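# Lay towel flat, lengthwise forward, beside an undisturbed basket

## Task

Spread the towel out flat as a single layer on the table so that, from the robot's point of view, its long edges run straight forward toward the far side of the table. Every part of it must stay at least one finger-width inside the table edge, two finger-widths away from the basket rim, and more than a hand-width away from either arm's column. The basket must stay upright with its entire base on the table, no more than three finger-widths from its starting spot and turned roughly as before. At the end both grippers must have released and moved away, and the result must hold without the robot touching anything.

## Robot and tools

Robot: two arms, left_arm and right_arm, each with a parallel two-finger gripper. Root links in the scene frame: left_arm at (+0.041, +0.375, 0) m, quat_wxyz (+0.998, 0, 0, -0.061); right_arm at (-0.046, -0.227, 0) m, quat_wxyz (+0.996, 0, 0, +0.085). Joint ranges in rad, base to hand: waist -2.618 to 3.054, shoulder 0.000 to 3.142, elbow 0.000 to 3.142, wrist pitch -1.571 to 1.571, wrist yaw -1.571 to 1.571, wrist roll -2.094 to 2.094. An elbow never quite straightens.

Scene frame: origin on the tabletop midway between the arms. +x runs away from the robot over the table, +z is up, and left_arm sits on the +y side. The arm names say nothing about which side of an image something appears on. Gripper frame: the fingers extend along the gripper's +z and separate along its y. end_effector_position is the spot between the pads, about 1 cm short of the fingertips.

execute_actions(actions): a list of actions run one after another. Each action is a table of at most 15 rows. Each row lasts one control step (1/30 s). If there are fewer than 15 rows, the last row repeats to fill the 15 steps. A row always has 14 numbers in [-1, 1], even when one arm is idle. The first 7 are left_arm: dx, dy, dz, rx, ry, rz, opening. The next 7 are the same for right_arm. dx to rz are an offset target, not a pose. They are expressed in that gripper's own axes and measured from where the gripper was when the action began. Every row refers to that same starting point; rows do not add up. For the first action in a call, the start is the pose the latest result reported. Scale: 1.0 equals 0.6 m, or 180 degrees for rx, ry, rz, which together form one rotation vector. Opening is absolute, not an offset: +1 is fully open (0.094 m) and -1 is shut. An empty list just returns the current state and images.

Per-step clipping: each step's commanded pose is limited to 70 mm and 16 degrees from the measured pose. The controller favours position over orientation if it cannot satisfy both. A large offset may need several actions, because after an action the arm continues only to its last clipped pose.

move(target, speed, blocking): target is one 14-number row laid out as above. Its offsets are in each gripper's frame, measured from the pose in the latest result that shows one, with the same scale; opening is absolute and is sent when the move starts. Each gripper travels a straight line toward its goal, and both arms finish together, in 0.5 to 10 s; past 10 s they halt short. speed is the top path speed in m/s, 0.002 to 0.5, default 0.25; turning is capped at twice that in rad/s. Paths ignore obstacles and the other arm, and the real hand can lag, drift or overshoot the speed, mostly near full reach. Faster moves, or goals far beyond a contact, hit and press harder. With blocking=false the call returns after 0.5 s while the arm keeps going. Until a result shows the move ended, further moves and action rows are rejected; use wait or stop. The result adds a 'move:' line with the ending (done, off_target, moving, held, fault), any limits (paced: the sent pose was clipped; held: a check blocked some steps, after which the arm may surge), and each gripper's distance from its goal. If only one arm is named, the other finished.

wait(seconds): 0 to 10; the arms keep their last command, and a running move continues. stop(): brakes a running move, which needs some stopping distance; the fingers keep moving. zoom_image(camera, region): region is [x0, y0, x1, y1] in pixels of that camera's latest image, at most 504 by 504. Cameras: cam_head_left, cam_head_right, cam_high, cam_left_wrist, cam_right_wrist, each 504x504, in that order in results. Calibration (intrinsics, distortion, world-to-camera transforms) was supplied and may be off by a few degrees and millimetres. read_manual(section): only "licences". finished_scene(scene): pass the current scene's number. It is final, and the goal must already hold.

Results: the state line gives each gripper's position in metres and quat_wxyz in the scene frame; these readings get less accurate at long reach. 'Hand target' lines show where each arm is now being driven. 'pose unreachable' means a clearance check altered or blocked that arm's command. Action results also list positions at some steps, with HELD marking steps where an arm was held back. grip_measured is the finger opening on the command scale; the last Joint positions entry is the opening in metres. Readings may be off by about 1 mm.

Practical notes: arms usually stop a centimetre or more low, and repeated zero offsets let them sag. To keep an arm in place, send the offset back to its intended pose in the first call of a reply and zeros afterwards, aiming higher if it still sags. To grasp, command an opening below grip_measured: about 0.03 lower holds firmly, less holds gently. Pad force tops out around 50 to 62 N and is weaker on items under about 2 mm thick, such as cloth. A held item may occasionally be tugged briefly. The simulation runs while you think, and the robot keeps the last command.

Avoid: knocking anything off the table, which fails the task; letting the arms collide or press each other; drops, slams and hard pushes. Holding loads heats motors: a MOTOR HOT warning appears at 75 °C. At 90 °C that arm is stopped for 10 s, and at 100 °C it goes limp and falls. Stops appear as OVER-TEMPERATURE FAULT or FAULT lines.

Each tool is called after "Emit:" in YAML: its name, and indented under it one key for each argument.

## Session

Emit:
execute_actions:
  actions: []

Scene clock: 0.00 s.
left_arm: end_effector_position=(+0.2258, +0.0800, +0.3309) grip_measured=+1.000 end_effector_quat_wxyz=(+0.416, +0.655, +0.393, +0.493) | right_arm: end_effector_position=(+0.5725, -0.2925, +0.2265) grip_measured=+1.000 end_effector_quat_wxyz=(+0.458, +0.060, +0.884, +0.075)
Joint positions: left_arm=[-1.409  1.353  1.231 -0.584 -1.31   1.212  0.094] | right_arm=[-0.34   2.186  2.083 -0.519 -0.217  0.078  0.094]
Joint velocities: left_arm=[-0.032  0.002  0.007  0.066 -0.022 -0.022  0.   ] | right_arm=[ 0.002 -0.002  0.002 -0.022 -0.007  0.007  0.   ]
Motor temperatures (°C, as the motors report them): left_arm=[27 27 28 28 28 26] | right_arm=[25 27 27 27 25 26]
Hand target (left_arm): +0.226, +0.083, +0.336; +0.420, +0.650, +0.397, +0.494
Hand target (right_arm): +0.574, -0.292, +0.239; +0.471, +0.056, +0.877, +0.075

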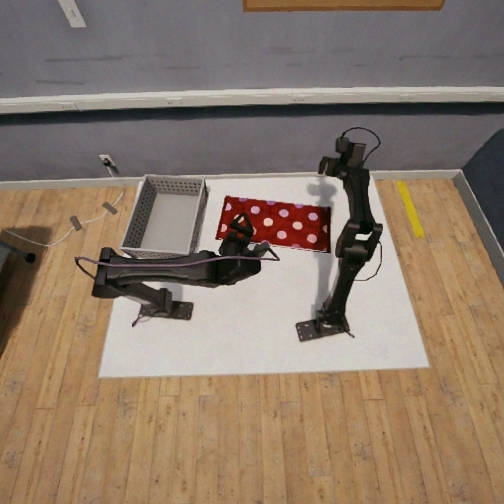

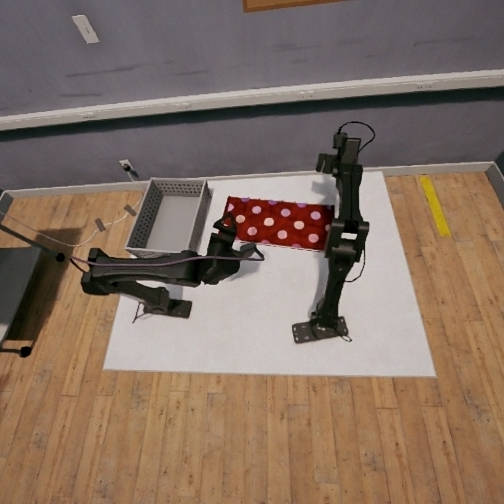

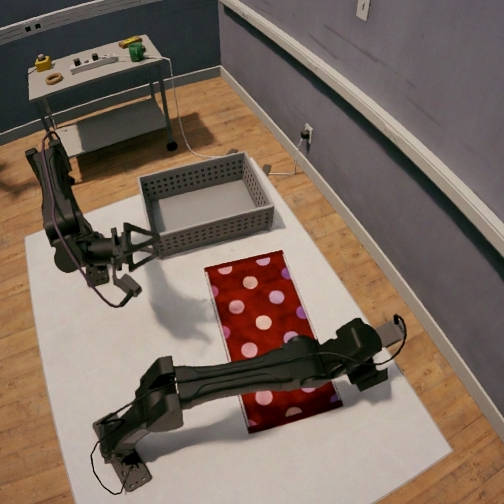

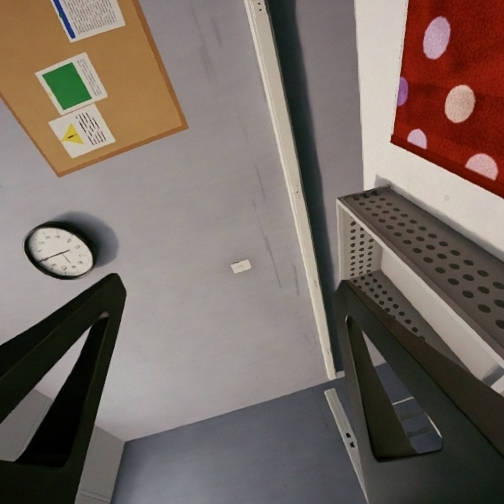

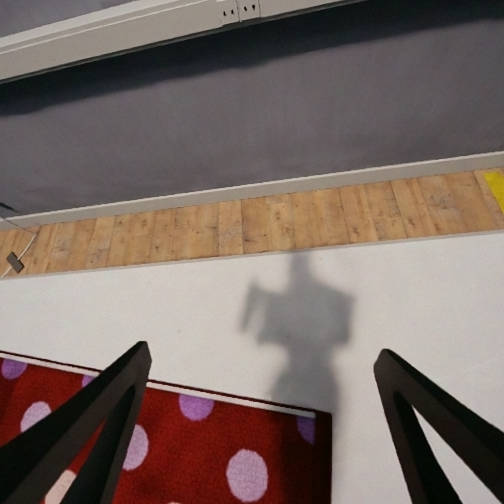

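Emit:
zoom_image:
  camera: "cam_high"
  region: [180,230,380,450]

Emit:
zoom_image:
  camera: "cam_right_wrist"
  region: [150,350,380,504]

Region (180, 230, 380, 450) of cam_high's 504x504 image, scaled by 2.291, with more detail than that image has; it fills the left 458 columns of this view, and the rest is white.

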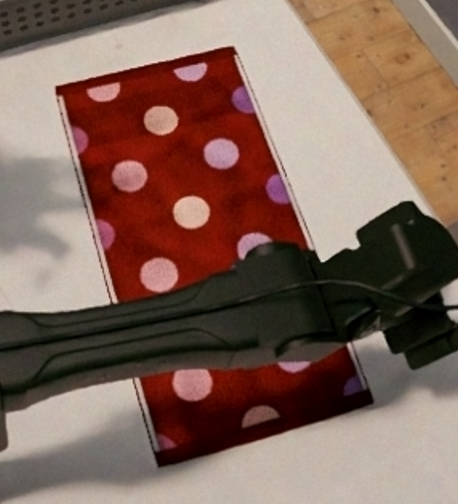

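Region (150, 350, 380, 504) of cam_right_wrist's 504x504 image, scaled by 2.191, with more detail than that image has; it fills the top 337 rows of this view, and the rest is white.

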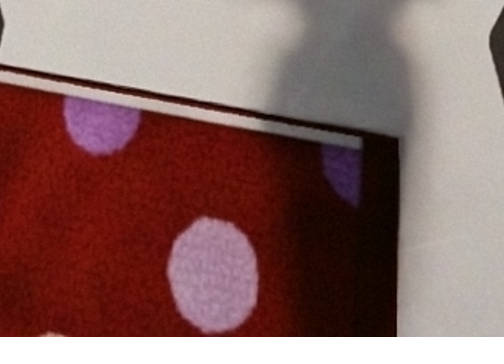

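Emit:
move:
  target: [0.013,-0.18,0.315,0.398,0.336,-0.529,1,0.345,-0.082,-0.142,0.05,0.303,-0.04,1]
  speed: 0.4

Emit:
move:
  target: [-0.08,0,0.2,0,0,-0.45,1,0,0,0.05,0,0,-0.45,1]
  speed: 0.4

Scene clock: 4.23 s.
left_arm: end_effector_position=(+0.3964, +0.0924, +0.2007) grip_measured=+1.000 end_effector_quat_wxyz=(+0.088, +0.009, +0.994, -0.065) | right_arm: end_effector_position=(+0.3871, -0.3051, +0.1032) grip_measured=+1.000 end_effector_quat_wxyz=(+0.011, +0.001, +1.000, +0.003)
Joint positions: left_arm=[-0.553  2.19   2.4   -1.563 -0.007 -0.657  0.094] | right_arm=[-0.355  2.243  2.108 -1.415 -0.01  -0.183  0.094]
Joint velocities: left_arm=[-0.002 -0.027 -0.002 -0.007  0.007 -0.022  0.   ] | right_arm=[ 0.022 -0.007 -0.007 -0.051 -0.007  0.007  0.   ]
Motor temperatures (°C, as the motors report them): left_arm=[27 28 28 28 28 26] | right_arm=[25 29 27 27 25 26]
Hand target (left_arm): +0.397, +0.093, +0.203; +0.085, +0.004, +0.994, -0.067
Hand target (right_arm): +0.382, -0.310, +0.100; +0.001, +0.003, +1.000, +0.003
Off the commanded pose (left_arm): 0.004 m, 13 deg.
Off the commanded pose (right_arm): 0.009 m, 1 deg.
joint sent to its limit (left arm) — the command would take joint 4 (wrist pitch) past its lower limit, so that joint was sent only as far as its limit.
move: off_target (left_arm)
camera_calibration (this result's frames):
cam_left_wrist: T_world_to_cam=[[0.0278684, -0.984071, 0.175579, 0.0369437], [-0.822551, 0.077232, 0.563423, 0.224971], [-0.568008, -0.160124, -0.807296, 0.501152], [0, 0, 0, 1]] pos_world=[0.468679, 0.0992266, 0.271338]
cam_right_wrist: T_world_to_cam=[[0.064368, -0.997879, -0.0097415, -0.326167], [-0.869045, -0.0608506, 0.490977, 0.318501], [-0.490529, -0.0231374, -0.871118, 0.365094], [0, 0, 0, 1]] pos_world=[0.476875, -0.297646, 0.158486]

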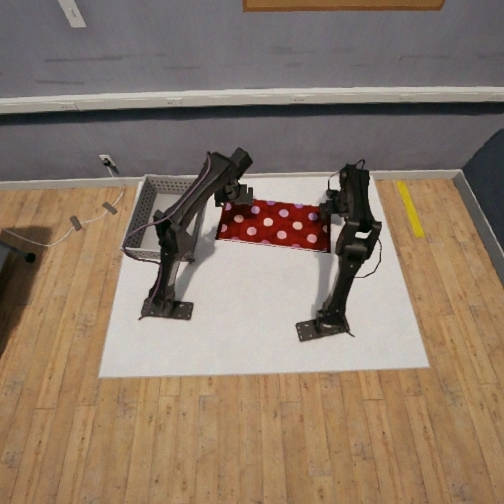

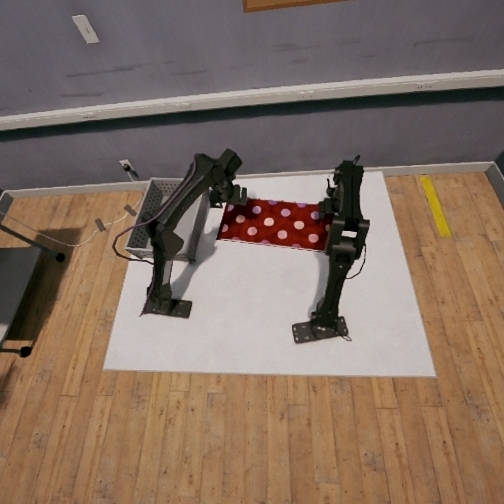

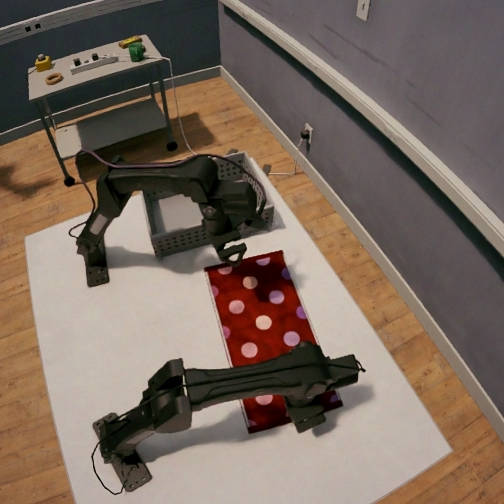

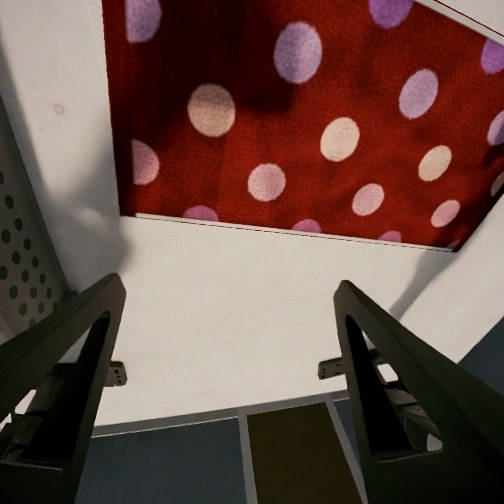

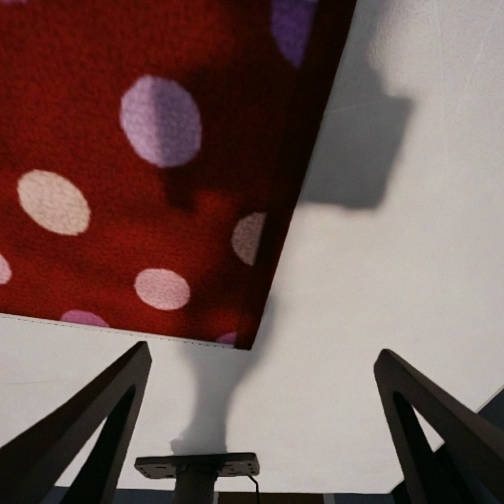

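Scene clock: 6.67 s.
left_arm: end_effector_position=(+0.4607, +0.0751, +0.0942) grip_measured=+1.000 end_effector_quat_wxyz=(-0.024, +0.633, -0.767, +0.102) | right_arm: end_effector_position=(+0.3892, -0.3069, +0.0745) grip_measured=+1.000 end_effector_quat_wxyz=(+0.008, -0.645, +0.764, -0.009)
Joint positions: left_arm=[-0.497  2.404  2.326 -1.284  0.007 -2.002  0.094] | right_arm=[-0.355  2.243  1.994 -1.297 -0.002 -1.587  0.094]
Joint velocities: left_arm=[-0.002 -0.022  0.007  0.081 -0.007 -0.007  0.   ] | right_arm=[-0.002 -0.022  0.002 -0.066 -0.081  0.022  0.   ]
Motor temperatures (°C, as the motors report them): left_arm=[27 28 28 28 28 26] | right_arm=[25 29 27 27 25 26]
Hand target (left_arm): +0.465, +0.076, +0.093; +0.025, -0.638, +0.762, -0.106
Hand target (right_arm): +0.387, -0.305, +0.073; +0.010, -0.649, +0.761, -0.005
Off the commanded pose (left_arm): 0.005 m, 1 deg.
Off the commanded pose (right_arm): 0.003 m, 1 deg.
move: done
camera_calibration (this result's frames):
cam_left_wrist: T_world_to_cam=[[0.970083, -0.107647, 0.217602, -0.467024], [-0.23732, -0.609367, 0.756539, 0.102978], [0.0511601, -0.785547, -0.616683, 0.192595], [0, 0, 0, 1]] pos_world=[0.467637, 0.16377, 0.142489]
cam_right_wrist: T_world_to_cam=[[0.994539, -0.102594, 0.0191219, -0.417779], [-0.0979444, -0.854329, 0.510421, -0.210778], [-0.0360299, -0.509507, -0.859712, 0.0140612], [0, 0, 0, 1]] pos_world=[0.39536, -0.215772, 0.127663]

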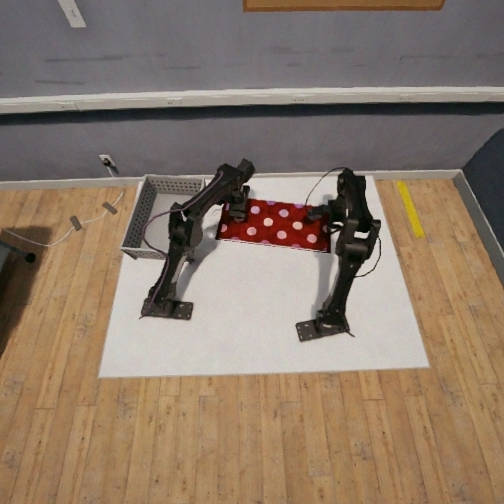

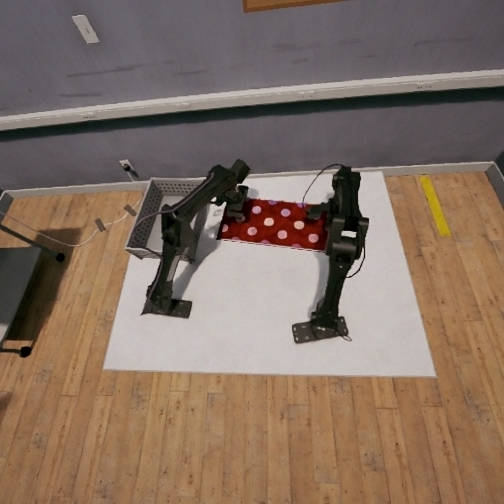

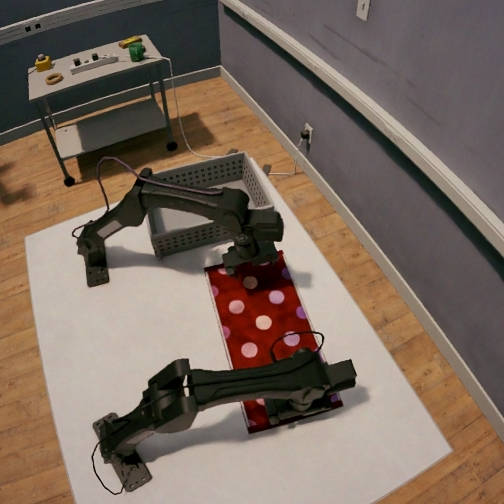

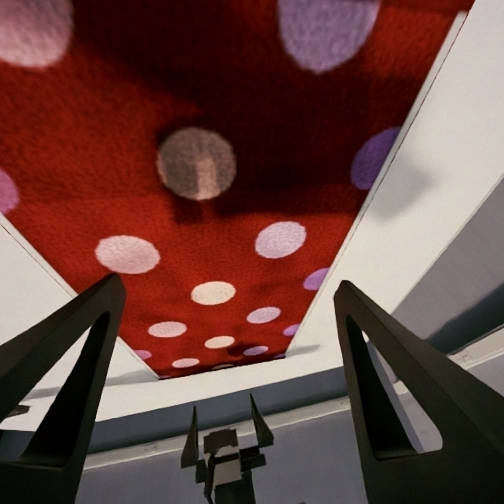

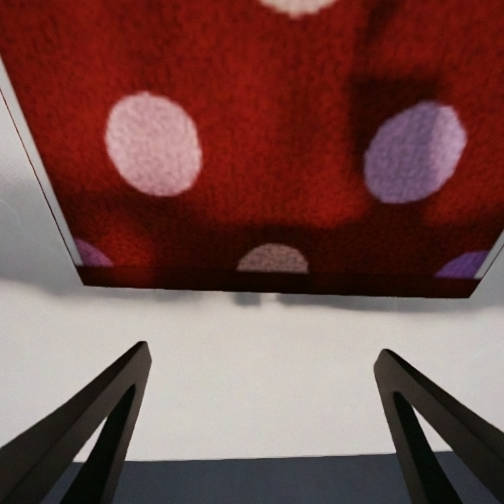

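Emit:
move:
  target: [-0.014,0.048,0.148,-0.06,-0.03,0,1,0,0.01,0.118,0,0,0,1]
  speed: 0.06

Scene clock: 8.80 s.
left_arm: end_effector_position=(+0.4583, +0.0765, +0.0254) grip_measured=+1.000 end_effector_quat_wxyz=(-0.004, +0.638, -0.769, +0.029) | right_arm: end_effector_position=(+0.3861, -0.3073, +0.0191) grip_measured=+1.000 end_effector_quat_wxyz=(+0.010, -0.646, +0.763, -0.015)
Joint positions: left_arm=[-0.497  2.607  2.448 -1.353  0.007 -2.005  0.094] | right_arm=[-0.355  2.246  1.777 -1.065  0.003 -1.589  0.094]
Joint velocities: left_arm=[-0.007  0.012  0.007 -0.007 -0.037  0.022  0.   ] | right_arm=[-0.012 -0.027 -0.012 -0.095 -0.051  0.022  0.   ]
Motor temperatures (°C, as the motors report them): left_arm=[27 29 28 28 28 26] | right_arm=[25 29 27 27 25 26]
Hand target (left_arm): +0.450, +0.077, +0.002; -0.000, -0.637, +0.771, -0.000
Hand target (right_arm): +0.383, -0.307, +0.004; +0.008, -0.645, +0.764, -0.009
Off the commanded pose (left_arm): 0.026 m, 3 deg.
Off the commanded pose (right_arm): 0.016 m, 1 deg.
move: off_target (left_arm, right_arm)
camera_calibration (this result's frames):
cam_left_wrist: T_world_to_cam=[[0.989279, -0.11762, 0.0865601, -0.454283], [-0.143562, -0.674574, 0.724113, 0.118138], [-0.0267792, -0.728777, -0.684227, 0.184481], [0, 0, 0, 1]] pos_world=[0.471313, 0.160705, 0.0800044]
cam_right_wrist: T_world_to_cam=[[0.994414, -0.101052, 0.0304893, -0.413335], [-0.102263, -0.85083, 0.515394, -0.180413], [-0.0261404, -0.515633, -0.856411, -0.0396295], [0, 0, 0, 1]] pos_world=[0.391541, -0.215704, 0.0716471]

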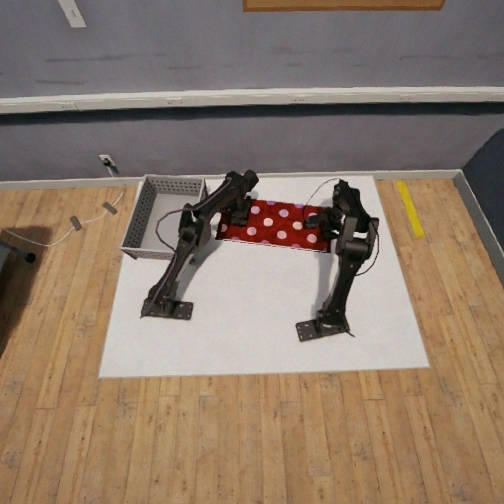

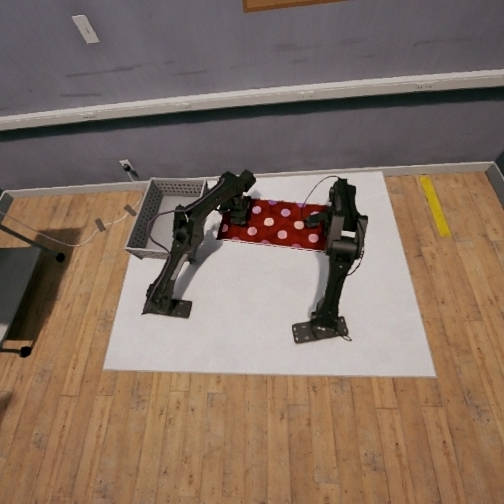

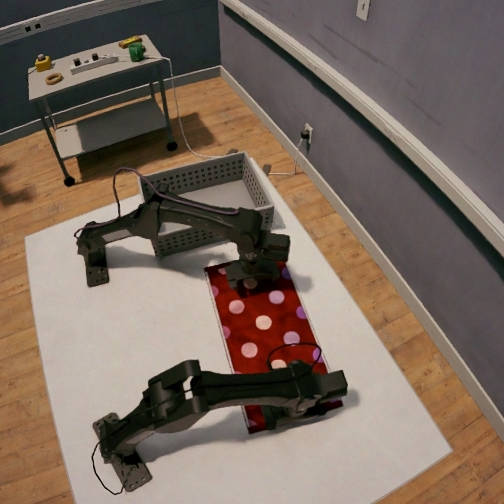

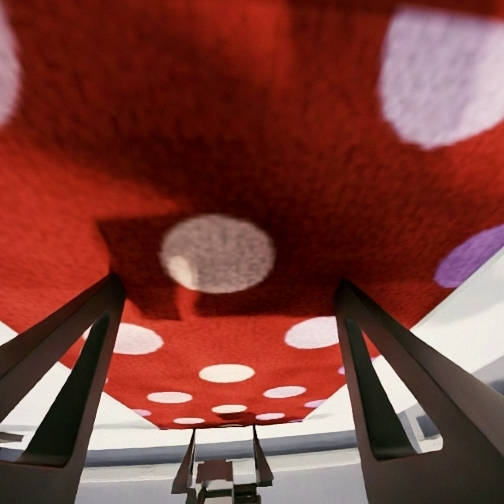

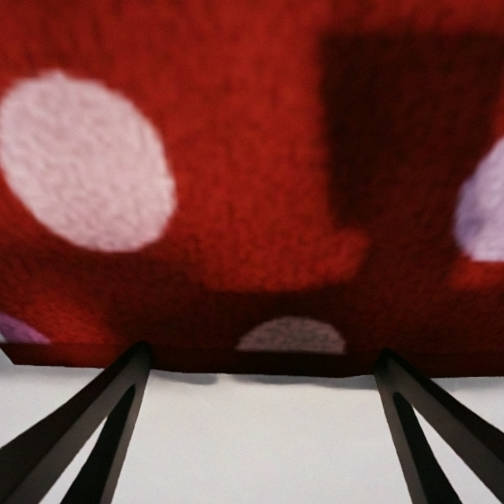

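Emit:
execute_actions:
  actions:
    - [[0.02,0,0.02,0,0,0.028,1,0.02,0.057,0.02,0,0,0.028,1]]
    - [[0.02,0,0.02,0,0,0.028,1,0.02,0.057,0.02,0,0,0.028,1]]
    - [[0.02,0,0.02,0,0,0.028,1,0.02,0.057,0.02,0,0,0.028,1]]
    - [[0.02,0,0.02,0,0,0.028,1,0.02,0.057,0.02,0,0,0.028,1]]

Scene clock: 10.97 s.
left_arm: end_effector_position=(+0.4524, +0.0617, +0.0275) grip_measured=+1.000 end_effector_quat_wxyz=(+0.020, -0.527, +0.849, -0.032) | right_arm: end_effector_position=(+0.2964, -0.3112, +0.0251) grip_measured=+1.000 end_effector_quat_wxyz=(+0.069, -0.536, +0.838, -0.073)
Joint positions: left_arm=[-0.534  2.612  2.464 -1.35  -0.015 -1.767  0.094] | right_arm=[-0.415  1.783  1.1   -0.688  0.    -1.382  0.094]
Joint velocities: left_arm=[-0.007  0.012  0.022  0.007 -0.007 -0.022  0.   ] | right_arm=[-0.012 -0.007  0.007  0.007  0.037  0.007  0.   ]
Motor temperatures (°C, as the motors report them): left_arm=[27 29 29 28 28 26] | right_arm=[25 30 27 27 25 26]
Hand target (left_arm): +0.450, +0.054, +0.016; +0.017, -0.519, +0.854, -0.031
Hand target (right_arm): +0.277, -0.310, +0.008; +0.046, -0.529, +0.846, -0.047
Off the commanded pose (left_arm): 0.014 m, 1 deg.
Off the commanded pose (right_arm): 0.028 m, 4 deg.
Step readings (end_effector_position; steps 1 to 15: 1st action; 16 to 30: 2nd action; 31 to 45: 3rd action; 46 to 60: 4th action):
0: left_arm (+0.4583, +0.0765, +0.0254) | right_arm (+0.3861, -0.3073, +0.0191)
1: left_arm (+0.4584, +0.0758, +0.0260) | right_arm (+0.3839, -0.3074, +0.0188)
2: left_arm (+0.4582, +0.0749, +0.0264) | right_arm (+0.3783, -0.3072, +0.0207)
4: left_arm (+0.4576, +0.0735, +0.0268) | right_arm (+0.3616, -0.3069, +0.0201)
8: left_arm (+0.4576, +0.0724, +0.0267) | right_arm (+0.3573, -0.3088, +0.0190)
15: left_arm (+0.4578, +0.0721, +0.0268) | right_arm (+0.3576, -0.3089, +0.0194)
16: left_arm (+0.4575, +0.0716, +0.0268) | right_arm (+0.3553, -0.3089, +0.0188)
17: left_arm (+0.4570, +0.0710, +0.0268) | right_arm (+0.3496, -0.3087, +0.0208)
19: left_arm (+0.4562, +0.0699, +0.0268) | right_arm (+0.3339, -0.3082, +0.0201)
23: left_arm (+0.4559, +0.0692, +0.0268) | right_arm (+0.3313, -0.3098, +0.0199)
30: left_arm (+0.4563, +0.0688, +0.0274) | right_arm (+0.3318, -0.3101, +0.0203)
31: left_arm (+0.4561, +0.0685, +0.0274) | right_arm (+0.3297, -0.3101, +0.0198)
32: left_arm (+0.4556, +0.0679, +0.0274) | right_arm (+0.3250, -0.3100, +0.0219)
34: left_arm (+0.4548, +0.0664, +0.0274) | right_arm (+0.3118, -0.3094, +0.0215)
38: left_arm (+0.4542, +0.0653, +0.0274) | right_arm (+0.3104, -0.3104, +0.0215)
45: left_arm (+0.4543, +0.0653, +0.0274) | right_arm (+0.3112, -0.3107, +0.0222)
46: left_arm (+0.4541, +0.0649, +0.0274) | right_arm (+0.3096, -0.3108, +0.0217)
47: left_arm (+0.4538, +0.0642, +0.0274) | right_arm (+0.3056, -0.3107, +0.0240)
49: left_arm (+0.4530, +0.0628, +0.0274) | right_arm (+0.2953, -0.3099, +0.0236)
53: left_arm (+0.4524, +0.0617, +0.0275) | right_arm (+0.2963, -0.3109, +0.0249)
60: end_effector_position above
camera_calibration (this result's frames):
cam_left_wrist: T_world_to_cam=[[0.917179, -0.382182, 0.112776, -0.402134], [-0.345844, -0.622916, 0.701689, 0.194755], [-0.197923, -0.682578, -0.703501, 0.250097], [0, 0, 0, 1]] pos_world=[0.485684, 0.138338, 0.0846375]
cam_right_wrist: T_world_to_cam=[[0.915174, -0.354464, 0.191863, -0.384221], [-0.402538, -0.779614, 0.479756, -0.0839349], [-0.0204772, -0.516292, -0.856168, -0.0407309], [0, 0, 0, 1]] pos_world=[0.317008, -0.222658, 0.0791134]

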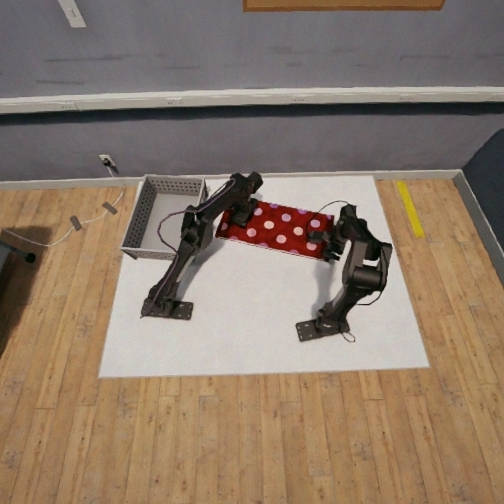

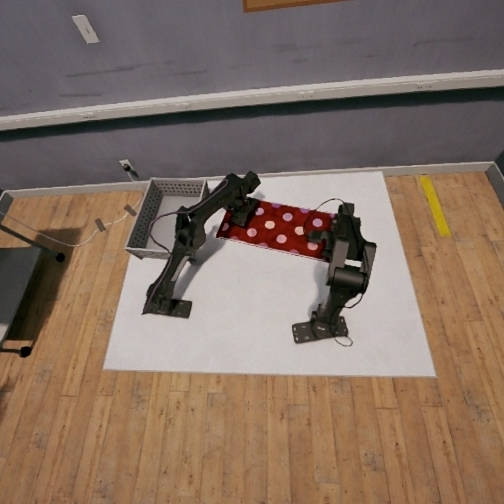

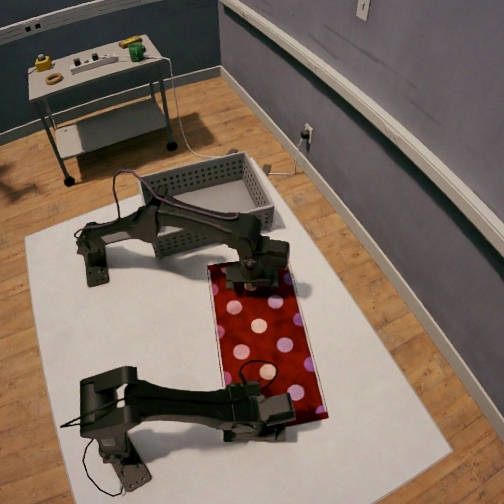

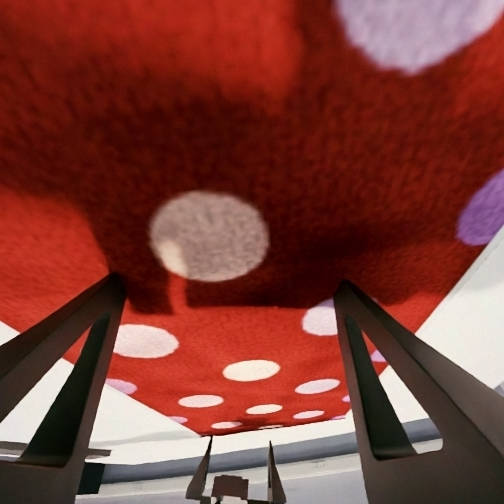

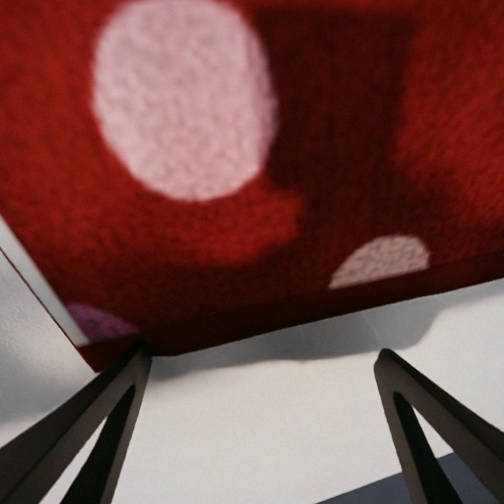

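Emit:
move:
  target: [0.05,0.15,-0.2,0,0,0,1,-0.06,-0.06,-0.03,-0.063,0,-0.05,1]

Emit:
execute_actions:
  actions:
    - [[0,0,0,0,0,0,1,0,0,0.03,0,0,0,1],[0,0,0,0,0,0,1,0,0,0.04,0,0,0,1],[0,0,0,0,0,0,1,0,0,0.05,0,0,0,1],[0,0,0,0,0,0,1,0,0,0.06,0,0,0,1]]

Emit:
move:
  target: [0,0,0,0,0,0,1,-0.07,0.22,0.04,0,0,0.14,1]
  speed: 0.04

Scene clock: 12.47 s.
left_arm: end_effector_position=(+0.3559, +0.0719, +0.1383) grip_measured=+1.000 end_effector_quat_wxyz=(+0.019, -0.524, +0.850, -0.046) | right_arm: end_effector_position=(+0.3358, -0.2986, +0.0440) grip_measured=+1.000 end_effector_quat_wxyz=(+0.003, -0.596, +0.803, +0.001)
Joint positions: left_arm=[-0.651  2.151  2.095 -1.416 -0.015 -1.879  0.094] | right_arm=[-0.362  2.055  1.576 -1.089 -0.006 -1.469  0.094]
Joint velocities: left_arm=[ 0.002  0.012  0.012 -0.11  -0.007  0.037  0.   ] | right_arm=[-0.017 -0.002 -0.012 -0.051 -0.007 -0.022  0.   ]
Motor temperatures (°C, as the motors report them): left_arm=[27 30 29 28 28 26] | right_arm=[25 30 28 27 25 26]
Hand target (left_arm): +0.350, +0.079, +0.139; +0.020, -0.527, +0.849, -0.032
Hand target (right_arm): +0.340, -0.292, +0.049; +0.010, -0.603, +0.797, +0.006
Off the commanded pose (left_arm): 0.009 m, 2 deg.
Off the commanded pose (right_arm): 0.010 m, 1 deg.
move: done
camera_calibration (this result's frames):
cam_left_wrist: T_world_to_cam=[[0.913394, -0.384026, 0.13504, -0.323813], [-0.358996, -0.6035, 0.711976, 0.0917954], [-0.19192, -0.698793, -0.689097, 0.312991], [0, 0, 0, 1]] pos_world=[0.388793, 0.149762, 0.194053]
cam_right_wrist: T_world_to_cam=[[0.974223, -0.225567, -0.00288005, -0.392193], [-0.193265, -0.841158, 0.505076, -0.15717], [-0.116351, -0.491501, -0.86307, 0.0226823], [0, 0, 0, 1]] pos_world=[0.354347, -0.209523, 0.0978298]

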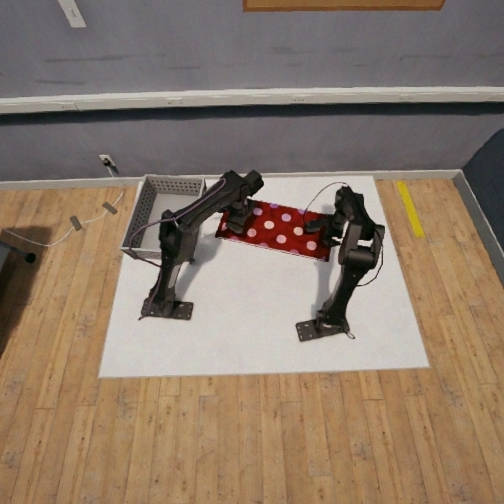

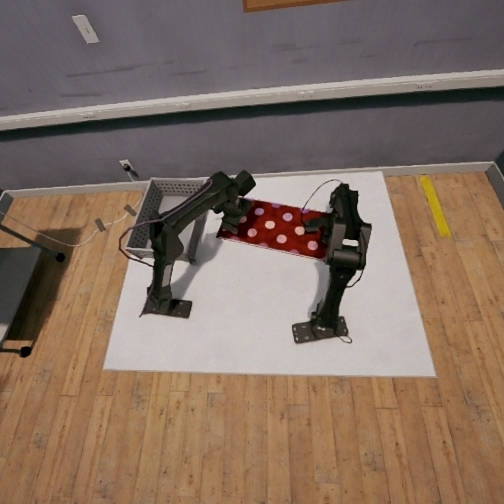

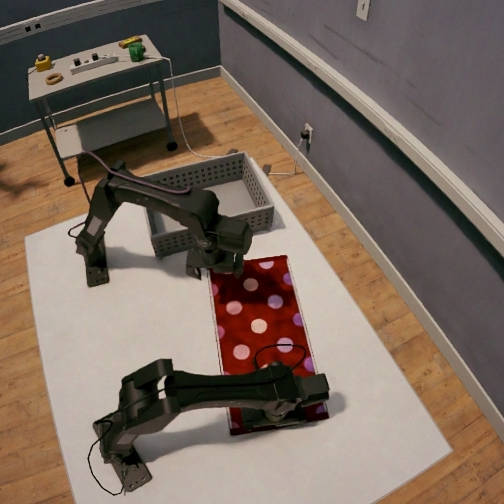

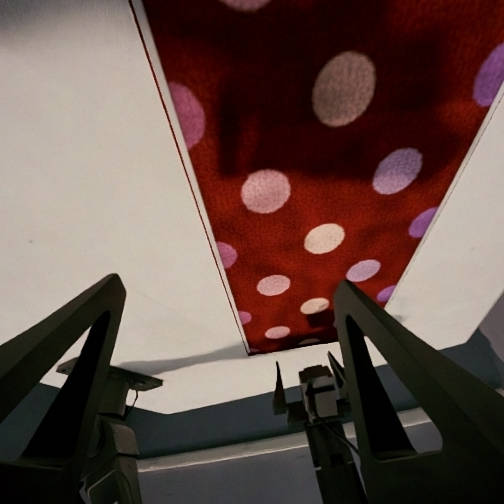

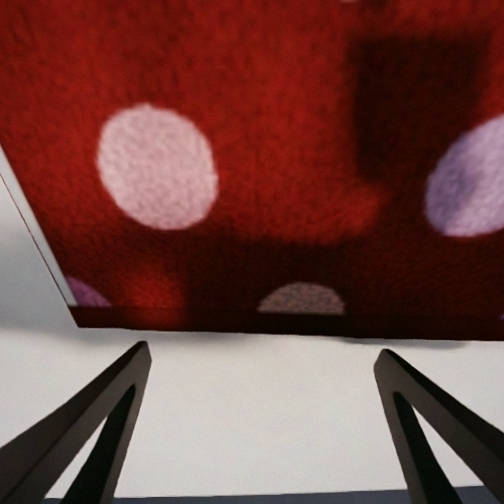

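Scene clock: 12.97 s.
left_arm: end_effector_position=(+0.3559, +0.0719, +0.1383) grip_measured=+1.000 end_effector_quat_wxyz=(+0.019, -0.524, +0.850, -0.046) | right_arm: end_effector_position=(+0.3390, -0.3006, +0.0191) grip_measured=+1.000 end_effector_quat_wxyz=(+0.007, -0.596, +0.803, -0.008)
Joint positions: left_arm=[-0.651  2.151  2.095 -1.416 -0.015 -1.879  0.094] | right_arm=[-0.362  2.078  1.507 -0.978  0.001 -1.469  0.094]
Joint velocities: left_arm=[ 0.007 -0.002 -0.017 -0.007 -0.051 -0.081  0.   ] | right_arm=[-0.007 -0.007 -0.012  0.022 -0.051  0.037  0.   ]
Motor temperatures (°C, as the motors report them): left_arm=[27 30 29 28 28 26] | right_arm=[25 30 28 27 25 26]
Hand target (left_arm): +0.356, +0.072, +0.138; +0.019, -0.524, +0.850, -0.046
Hand target (right_arm): +0.335, -0.299, +0.008; +0.003, -0.596, +0.803, +0.001
Off the commanded pose (left_arm): 0.000 m, 0 deg.
Off the commanded pose (right_arm): 0.012 m, 1 deg.
Step readings (end_effector_position):
0: left_arm (+0.3559, +0.0719, +0.1383) | right_arm (+0.3358, -0.2986, +0.0440)
1: left_arm (+0.3559, +0.0719, +0.1383) | right_arm (+0.3361, -0.2987, +0.0424)
2: left_arm (+0.3559, +0.0719, +0.1383) | right_arm (+0.3367, -0.2989, +0.0400)
4: left_arm (+0.3559, +0.0719, +0.1383) | right_arm (+0.3353, -0.2989, +0.0306)
8: left_arm (+0.3559, +0.0719, +0.1383) | right_arm (+0.3375, -0.3000, +0.0209)
15: end_effector_position above
camera_calibration (this result's frames):
cam_left_wrist: T_world_to_cam=[[0.913394, -0.384026, 0.13504, -0.323813], [-0.358996, -0.6035, 0.711976, 0.0917954], [-0.19192, -0.698793, -0.689097, 0.312991], [0, 0, 0, 1]] pos_world=[0.388793, 0.149762, 0.194053]
cam_right_wrist: T_world_to_cam=[[0.974178, -0.225211, 0.016065, -0.396022], [-0.201642, -0.835799, 0.510667, -0.141218], [-0.101581, -0.50072, -0.859629, -0.00730006], [0, 0, 0, 1]] pos_world=[0.356578, -0.210874, 0.0722023]

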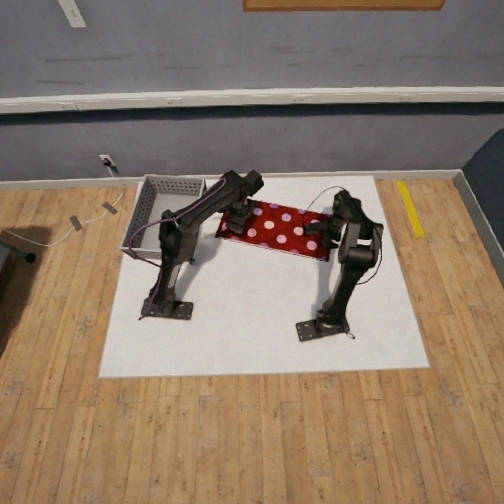

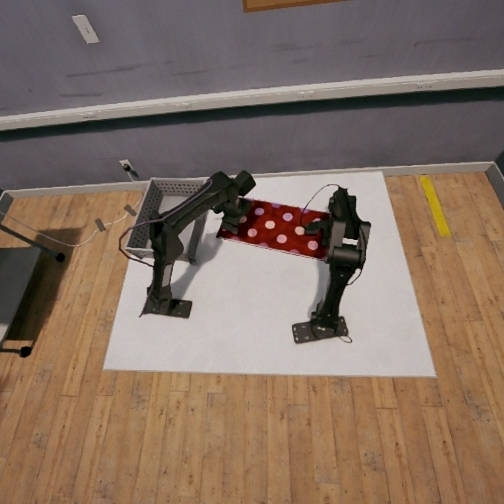

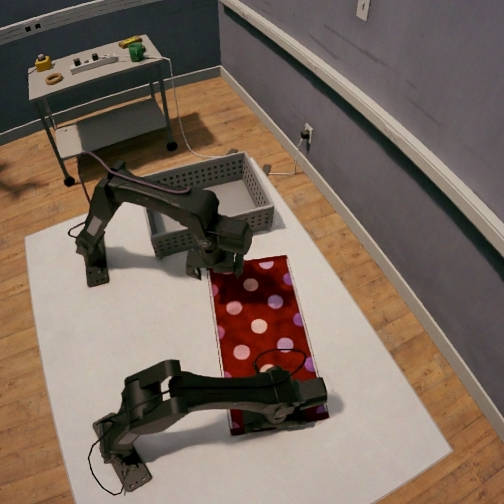

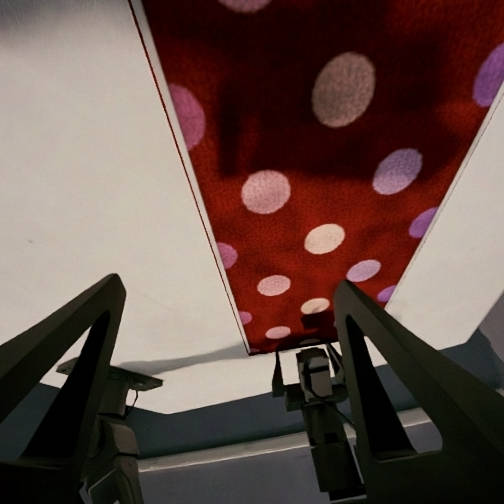

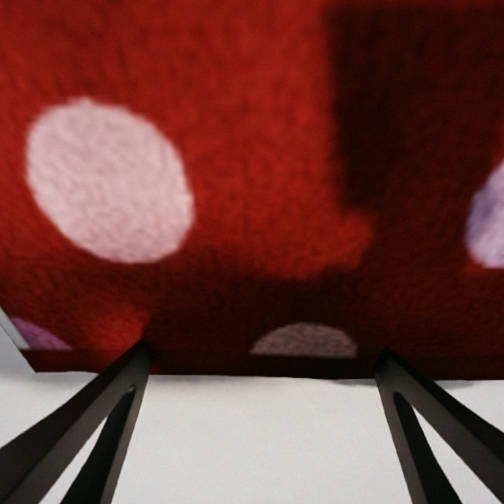

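Scene clock: 18.77 s.
left_arm: end_effector_position=(+0.3559, +0.0719, +0.1383) grip_measured=+1.000 end_effector_quat_wxyz=(+0.019, -0.524, +0.850, -0.046) | right_arm: end_effector_position=(+0.2730, -0.2538, +0.0259) grip_measured=+1.000 end_effector_quat_wxyz=(+0.065, -0.392, +0.913, -0.090)
Joint positions: left_arm=[-0.651  2.151  2.095 -1.416 -0.015 -1.879  0.094] | right_arm=[-0.198  1.671  0.968 -0.674  0.109 -0.849  0.094]
Joint velocities: left_arm=[ 0.007  0.017 -0.012  0.037 -0.037 -0.007  0.   ] | right_arm=[-0.007  0.002  0.012  0.022 -0.022 -0.022  0.   ]
Motor temperatures (°C, as the motors report them): left_arm=[27 31 29 28 28 26] | right_arm=[25 30 27 27 26 26]
Hand target (left_arm): +0.356, +0.072, +0.138; +0.019, -0.524, +0.850, -0.046
Hand target (right_arm): +0.226, -0.225, -0.001; +0.007, -0.403, +0.915, -0.007
Off the commanded pose (left_arm): 0.000 m, 0 deg.
Off the commanded pose (right_arm): 0.066 m, 12 deg.
move: off_target (right_arm)
camera_calibration (this result's frames):
cam_left_wrist: T_world_to_cam=[[0.913394, -0.384026, 0.13504, -0.323813], [-0.358996, -0.6035, 0.711976, 0.0917954], [-0.19192, -0.698793, -0.689097, 0.312991], [0, 0, 0, 1]] pos_world=[0.388793, 0.149762, 0.194053]
cam_right_wrist: T_world_to_cam=[[0.749098, -0.627428, 0.212573, -0.367096], [-0.641455, -0.606826, 0.469359, 0.0603022], [-0.165494, -0.487952, -0.857039, 0.0359475], [0, 0, 0, 1]] pos_world=[0.319621, -0.176193, 0.0805399]

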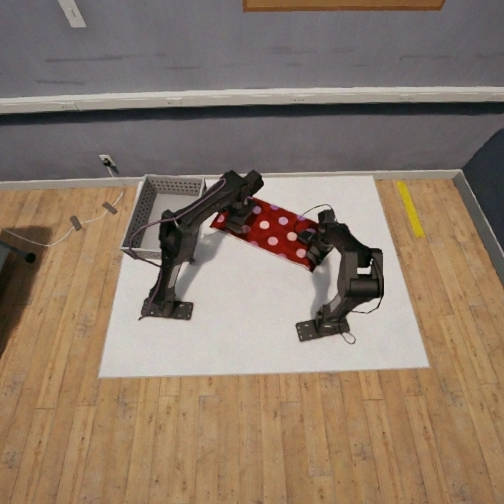

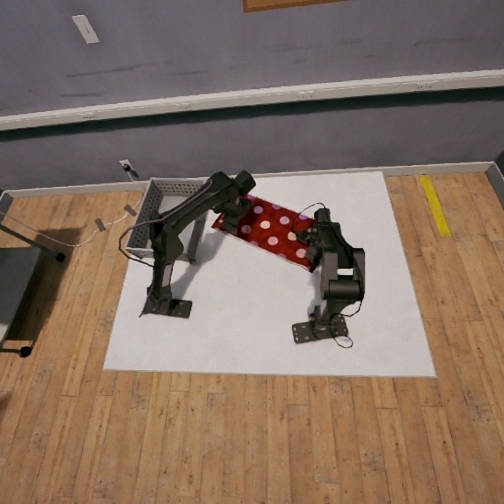

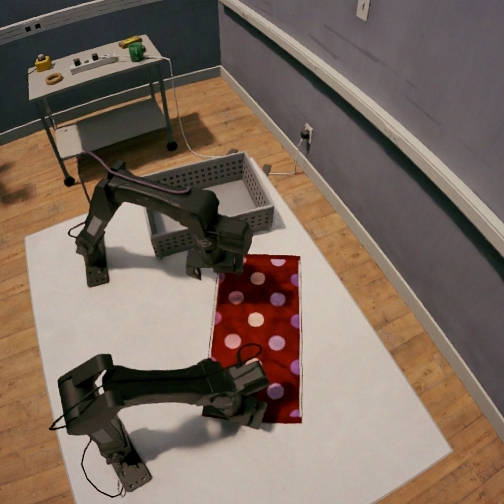

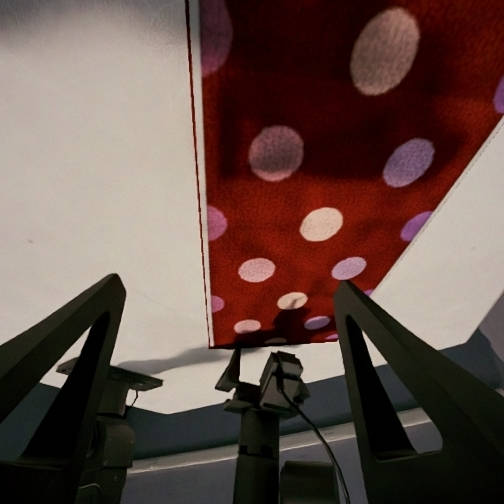

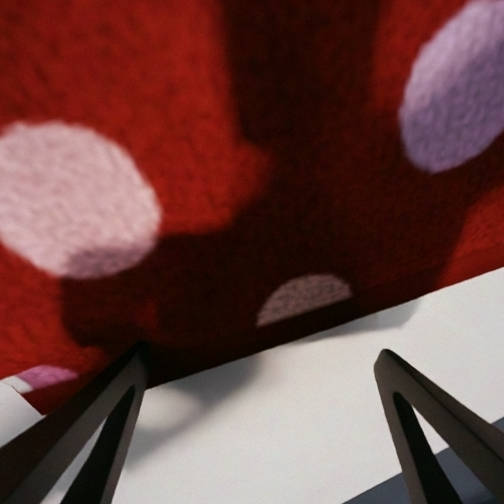

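Emit:
move:
  target: [-0.04,0.39,-0.15,0,0,0.2,1,0.053,0.2,-0.033,0,0,0,1]
  speed: 0.09

Scene clock: 22.73 s.
left_arm: end_effector_position=(+0.1557, +0.1932, +0.2013) grip_measured=+1.000 end_effector_quat_wxyz=(+0.028, -0.243, +0.968, -0.048) | right_arm: end_effector_position=(+0.1884, -0.1922, +0.0299) grip_measured=+1.000 end_effector_quat_wxyz=(+0.102, -0.382, +0.913, -0.102)
Joint positions: left_arm=[-0.911  1.293  1.358 -1.528 -0.026 -1.524  0.094] | right_arm=[ 0.105  1.3    0.635 -0.676  0.178 -0.537  0.094]
Joint velocities: left_arm=[-0.012  0.002 -0.007  0.037 -0.066 -0.022  0.   ] | right_arm=[-0.002  0.002 -0.002 -0.051  0.037  0.022  0.   ]
Motor temperatures (°C, as the motors report them): left_arm=[27 31 29 28 28 26] | right_arm=[25 30 27 27 25 26]
Hand target (left_arm): +0.151, +0.203, +0.201; +0.032, -0.236, +0.970, -0.038
Hand target (right_arm): +0.164, -0.192, +0.020; +0.064, -0.392, +0.914, -0.086
Off the commanded pose (left_arm): 0.011 m, 2 deg.
Off the commanded pose (right_arm): 0.028 m, 5 deg.
move: off_target (left_arm, right_arm)
camera_calibration (this result's frames):
cam_left_wrist: T_world_to_cam=[[0.521014, -0.840848, 0.146694, 0.0440763], [-0.671967, -0.298098, 0.677937, 0.0448551], [-0.526312, -0.451788, -0.720335, 0.413392], [0, 0, 0, 1]] pos_world=[0.22475, 0.237198, 0.260906]
cam_right_wrist: T_world_to_cam=[[0.721733, -0.639146, 0.265693, -0.264563], [-0.684363, -0.601434, 0.412218, 0.0523691], [-0.103671, -0.479342, -0.871483, 0.0458256], [0, 0, 0, 1]] pos_world=[0.231534, -0.115632, 0.0886413]

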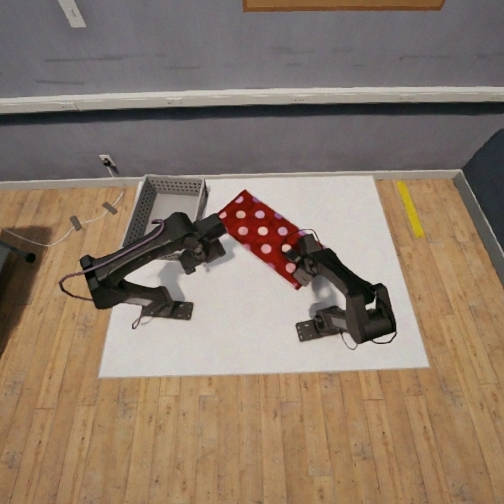

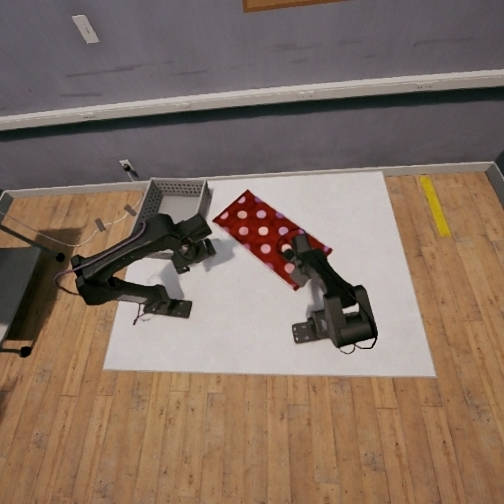

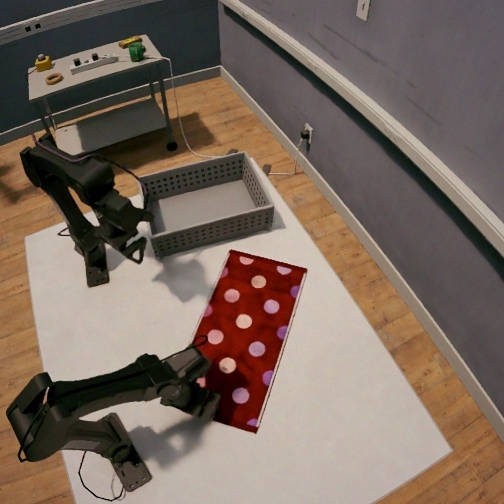

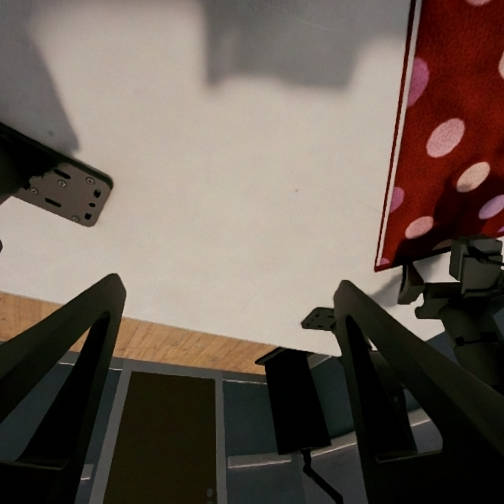

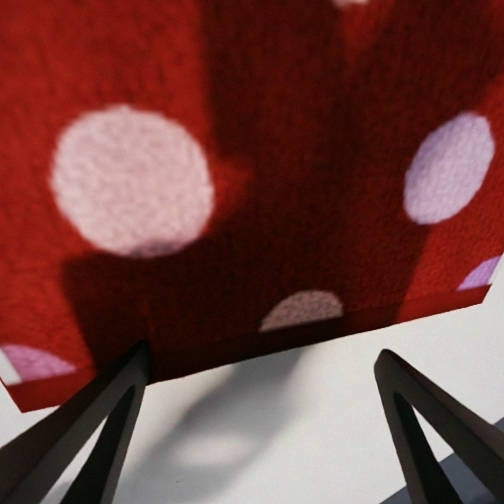

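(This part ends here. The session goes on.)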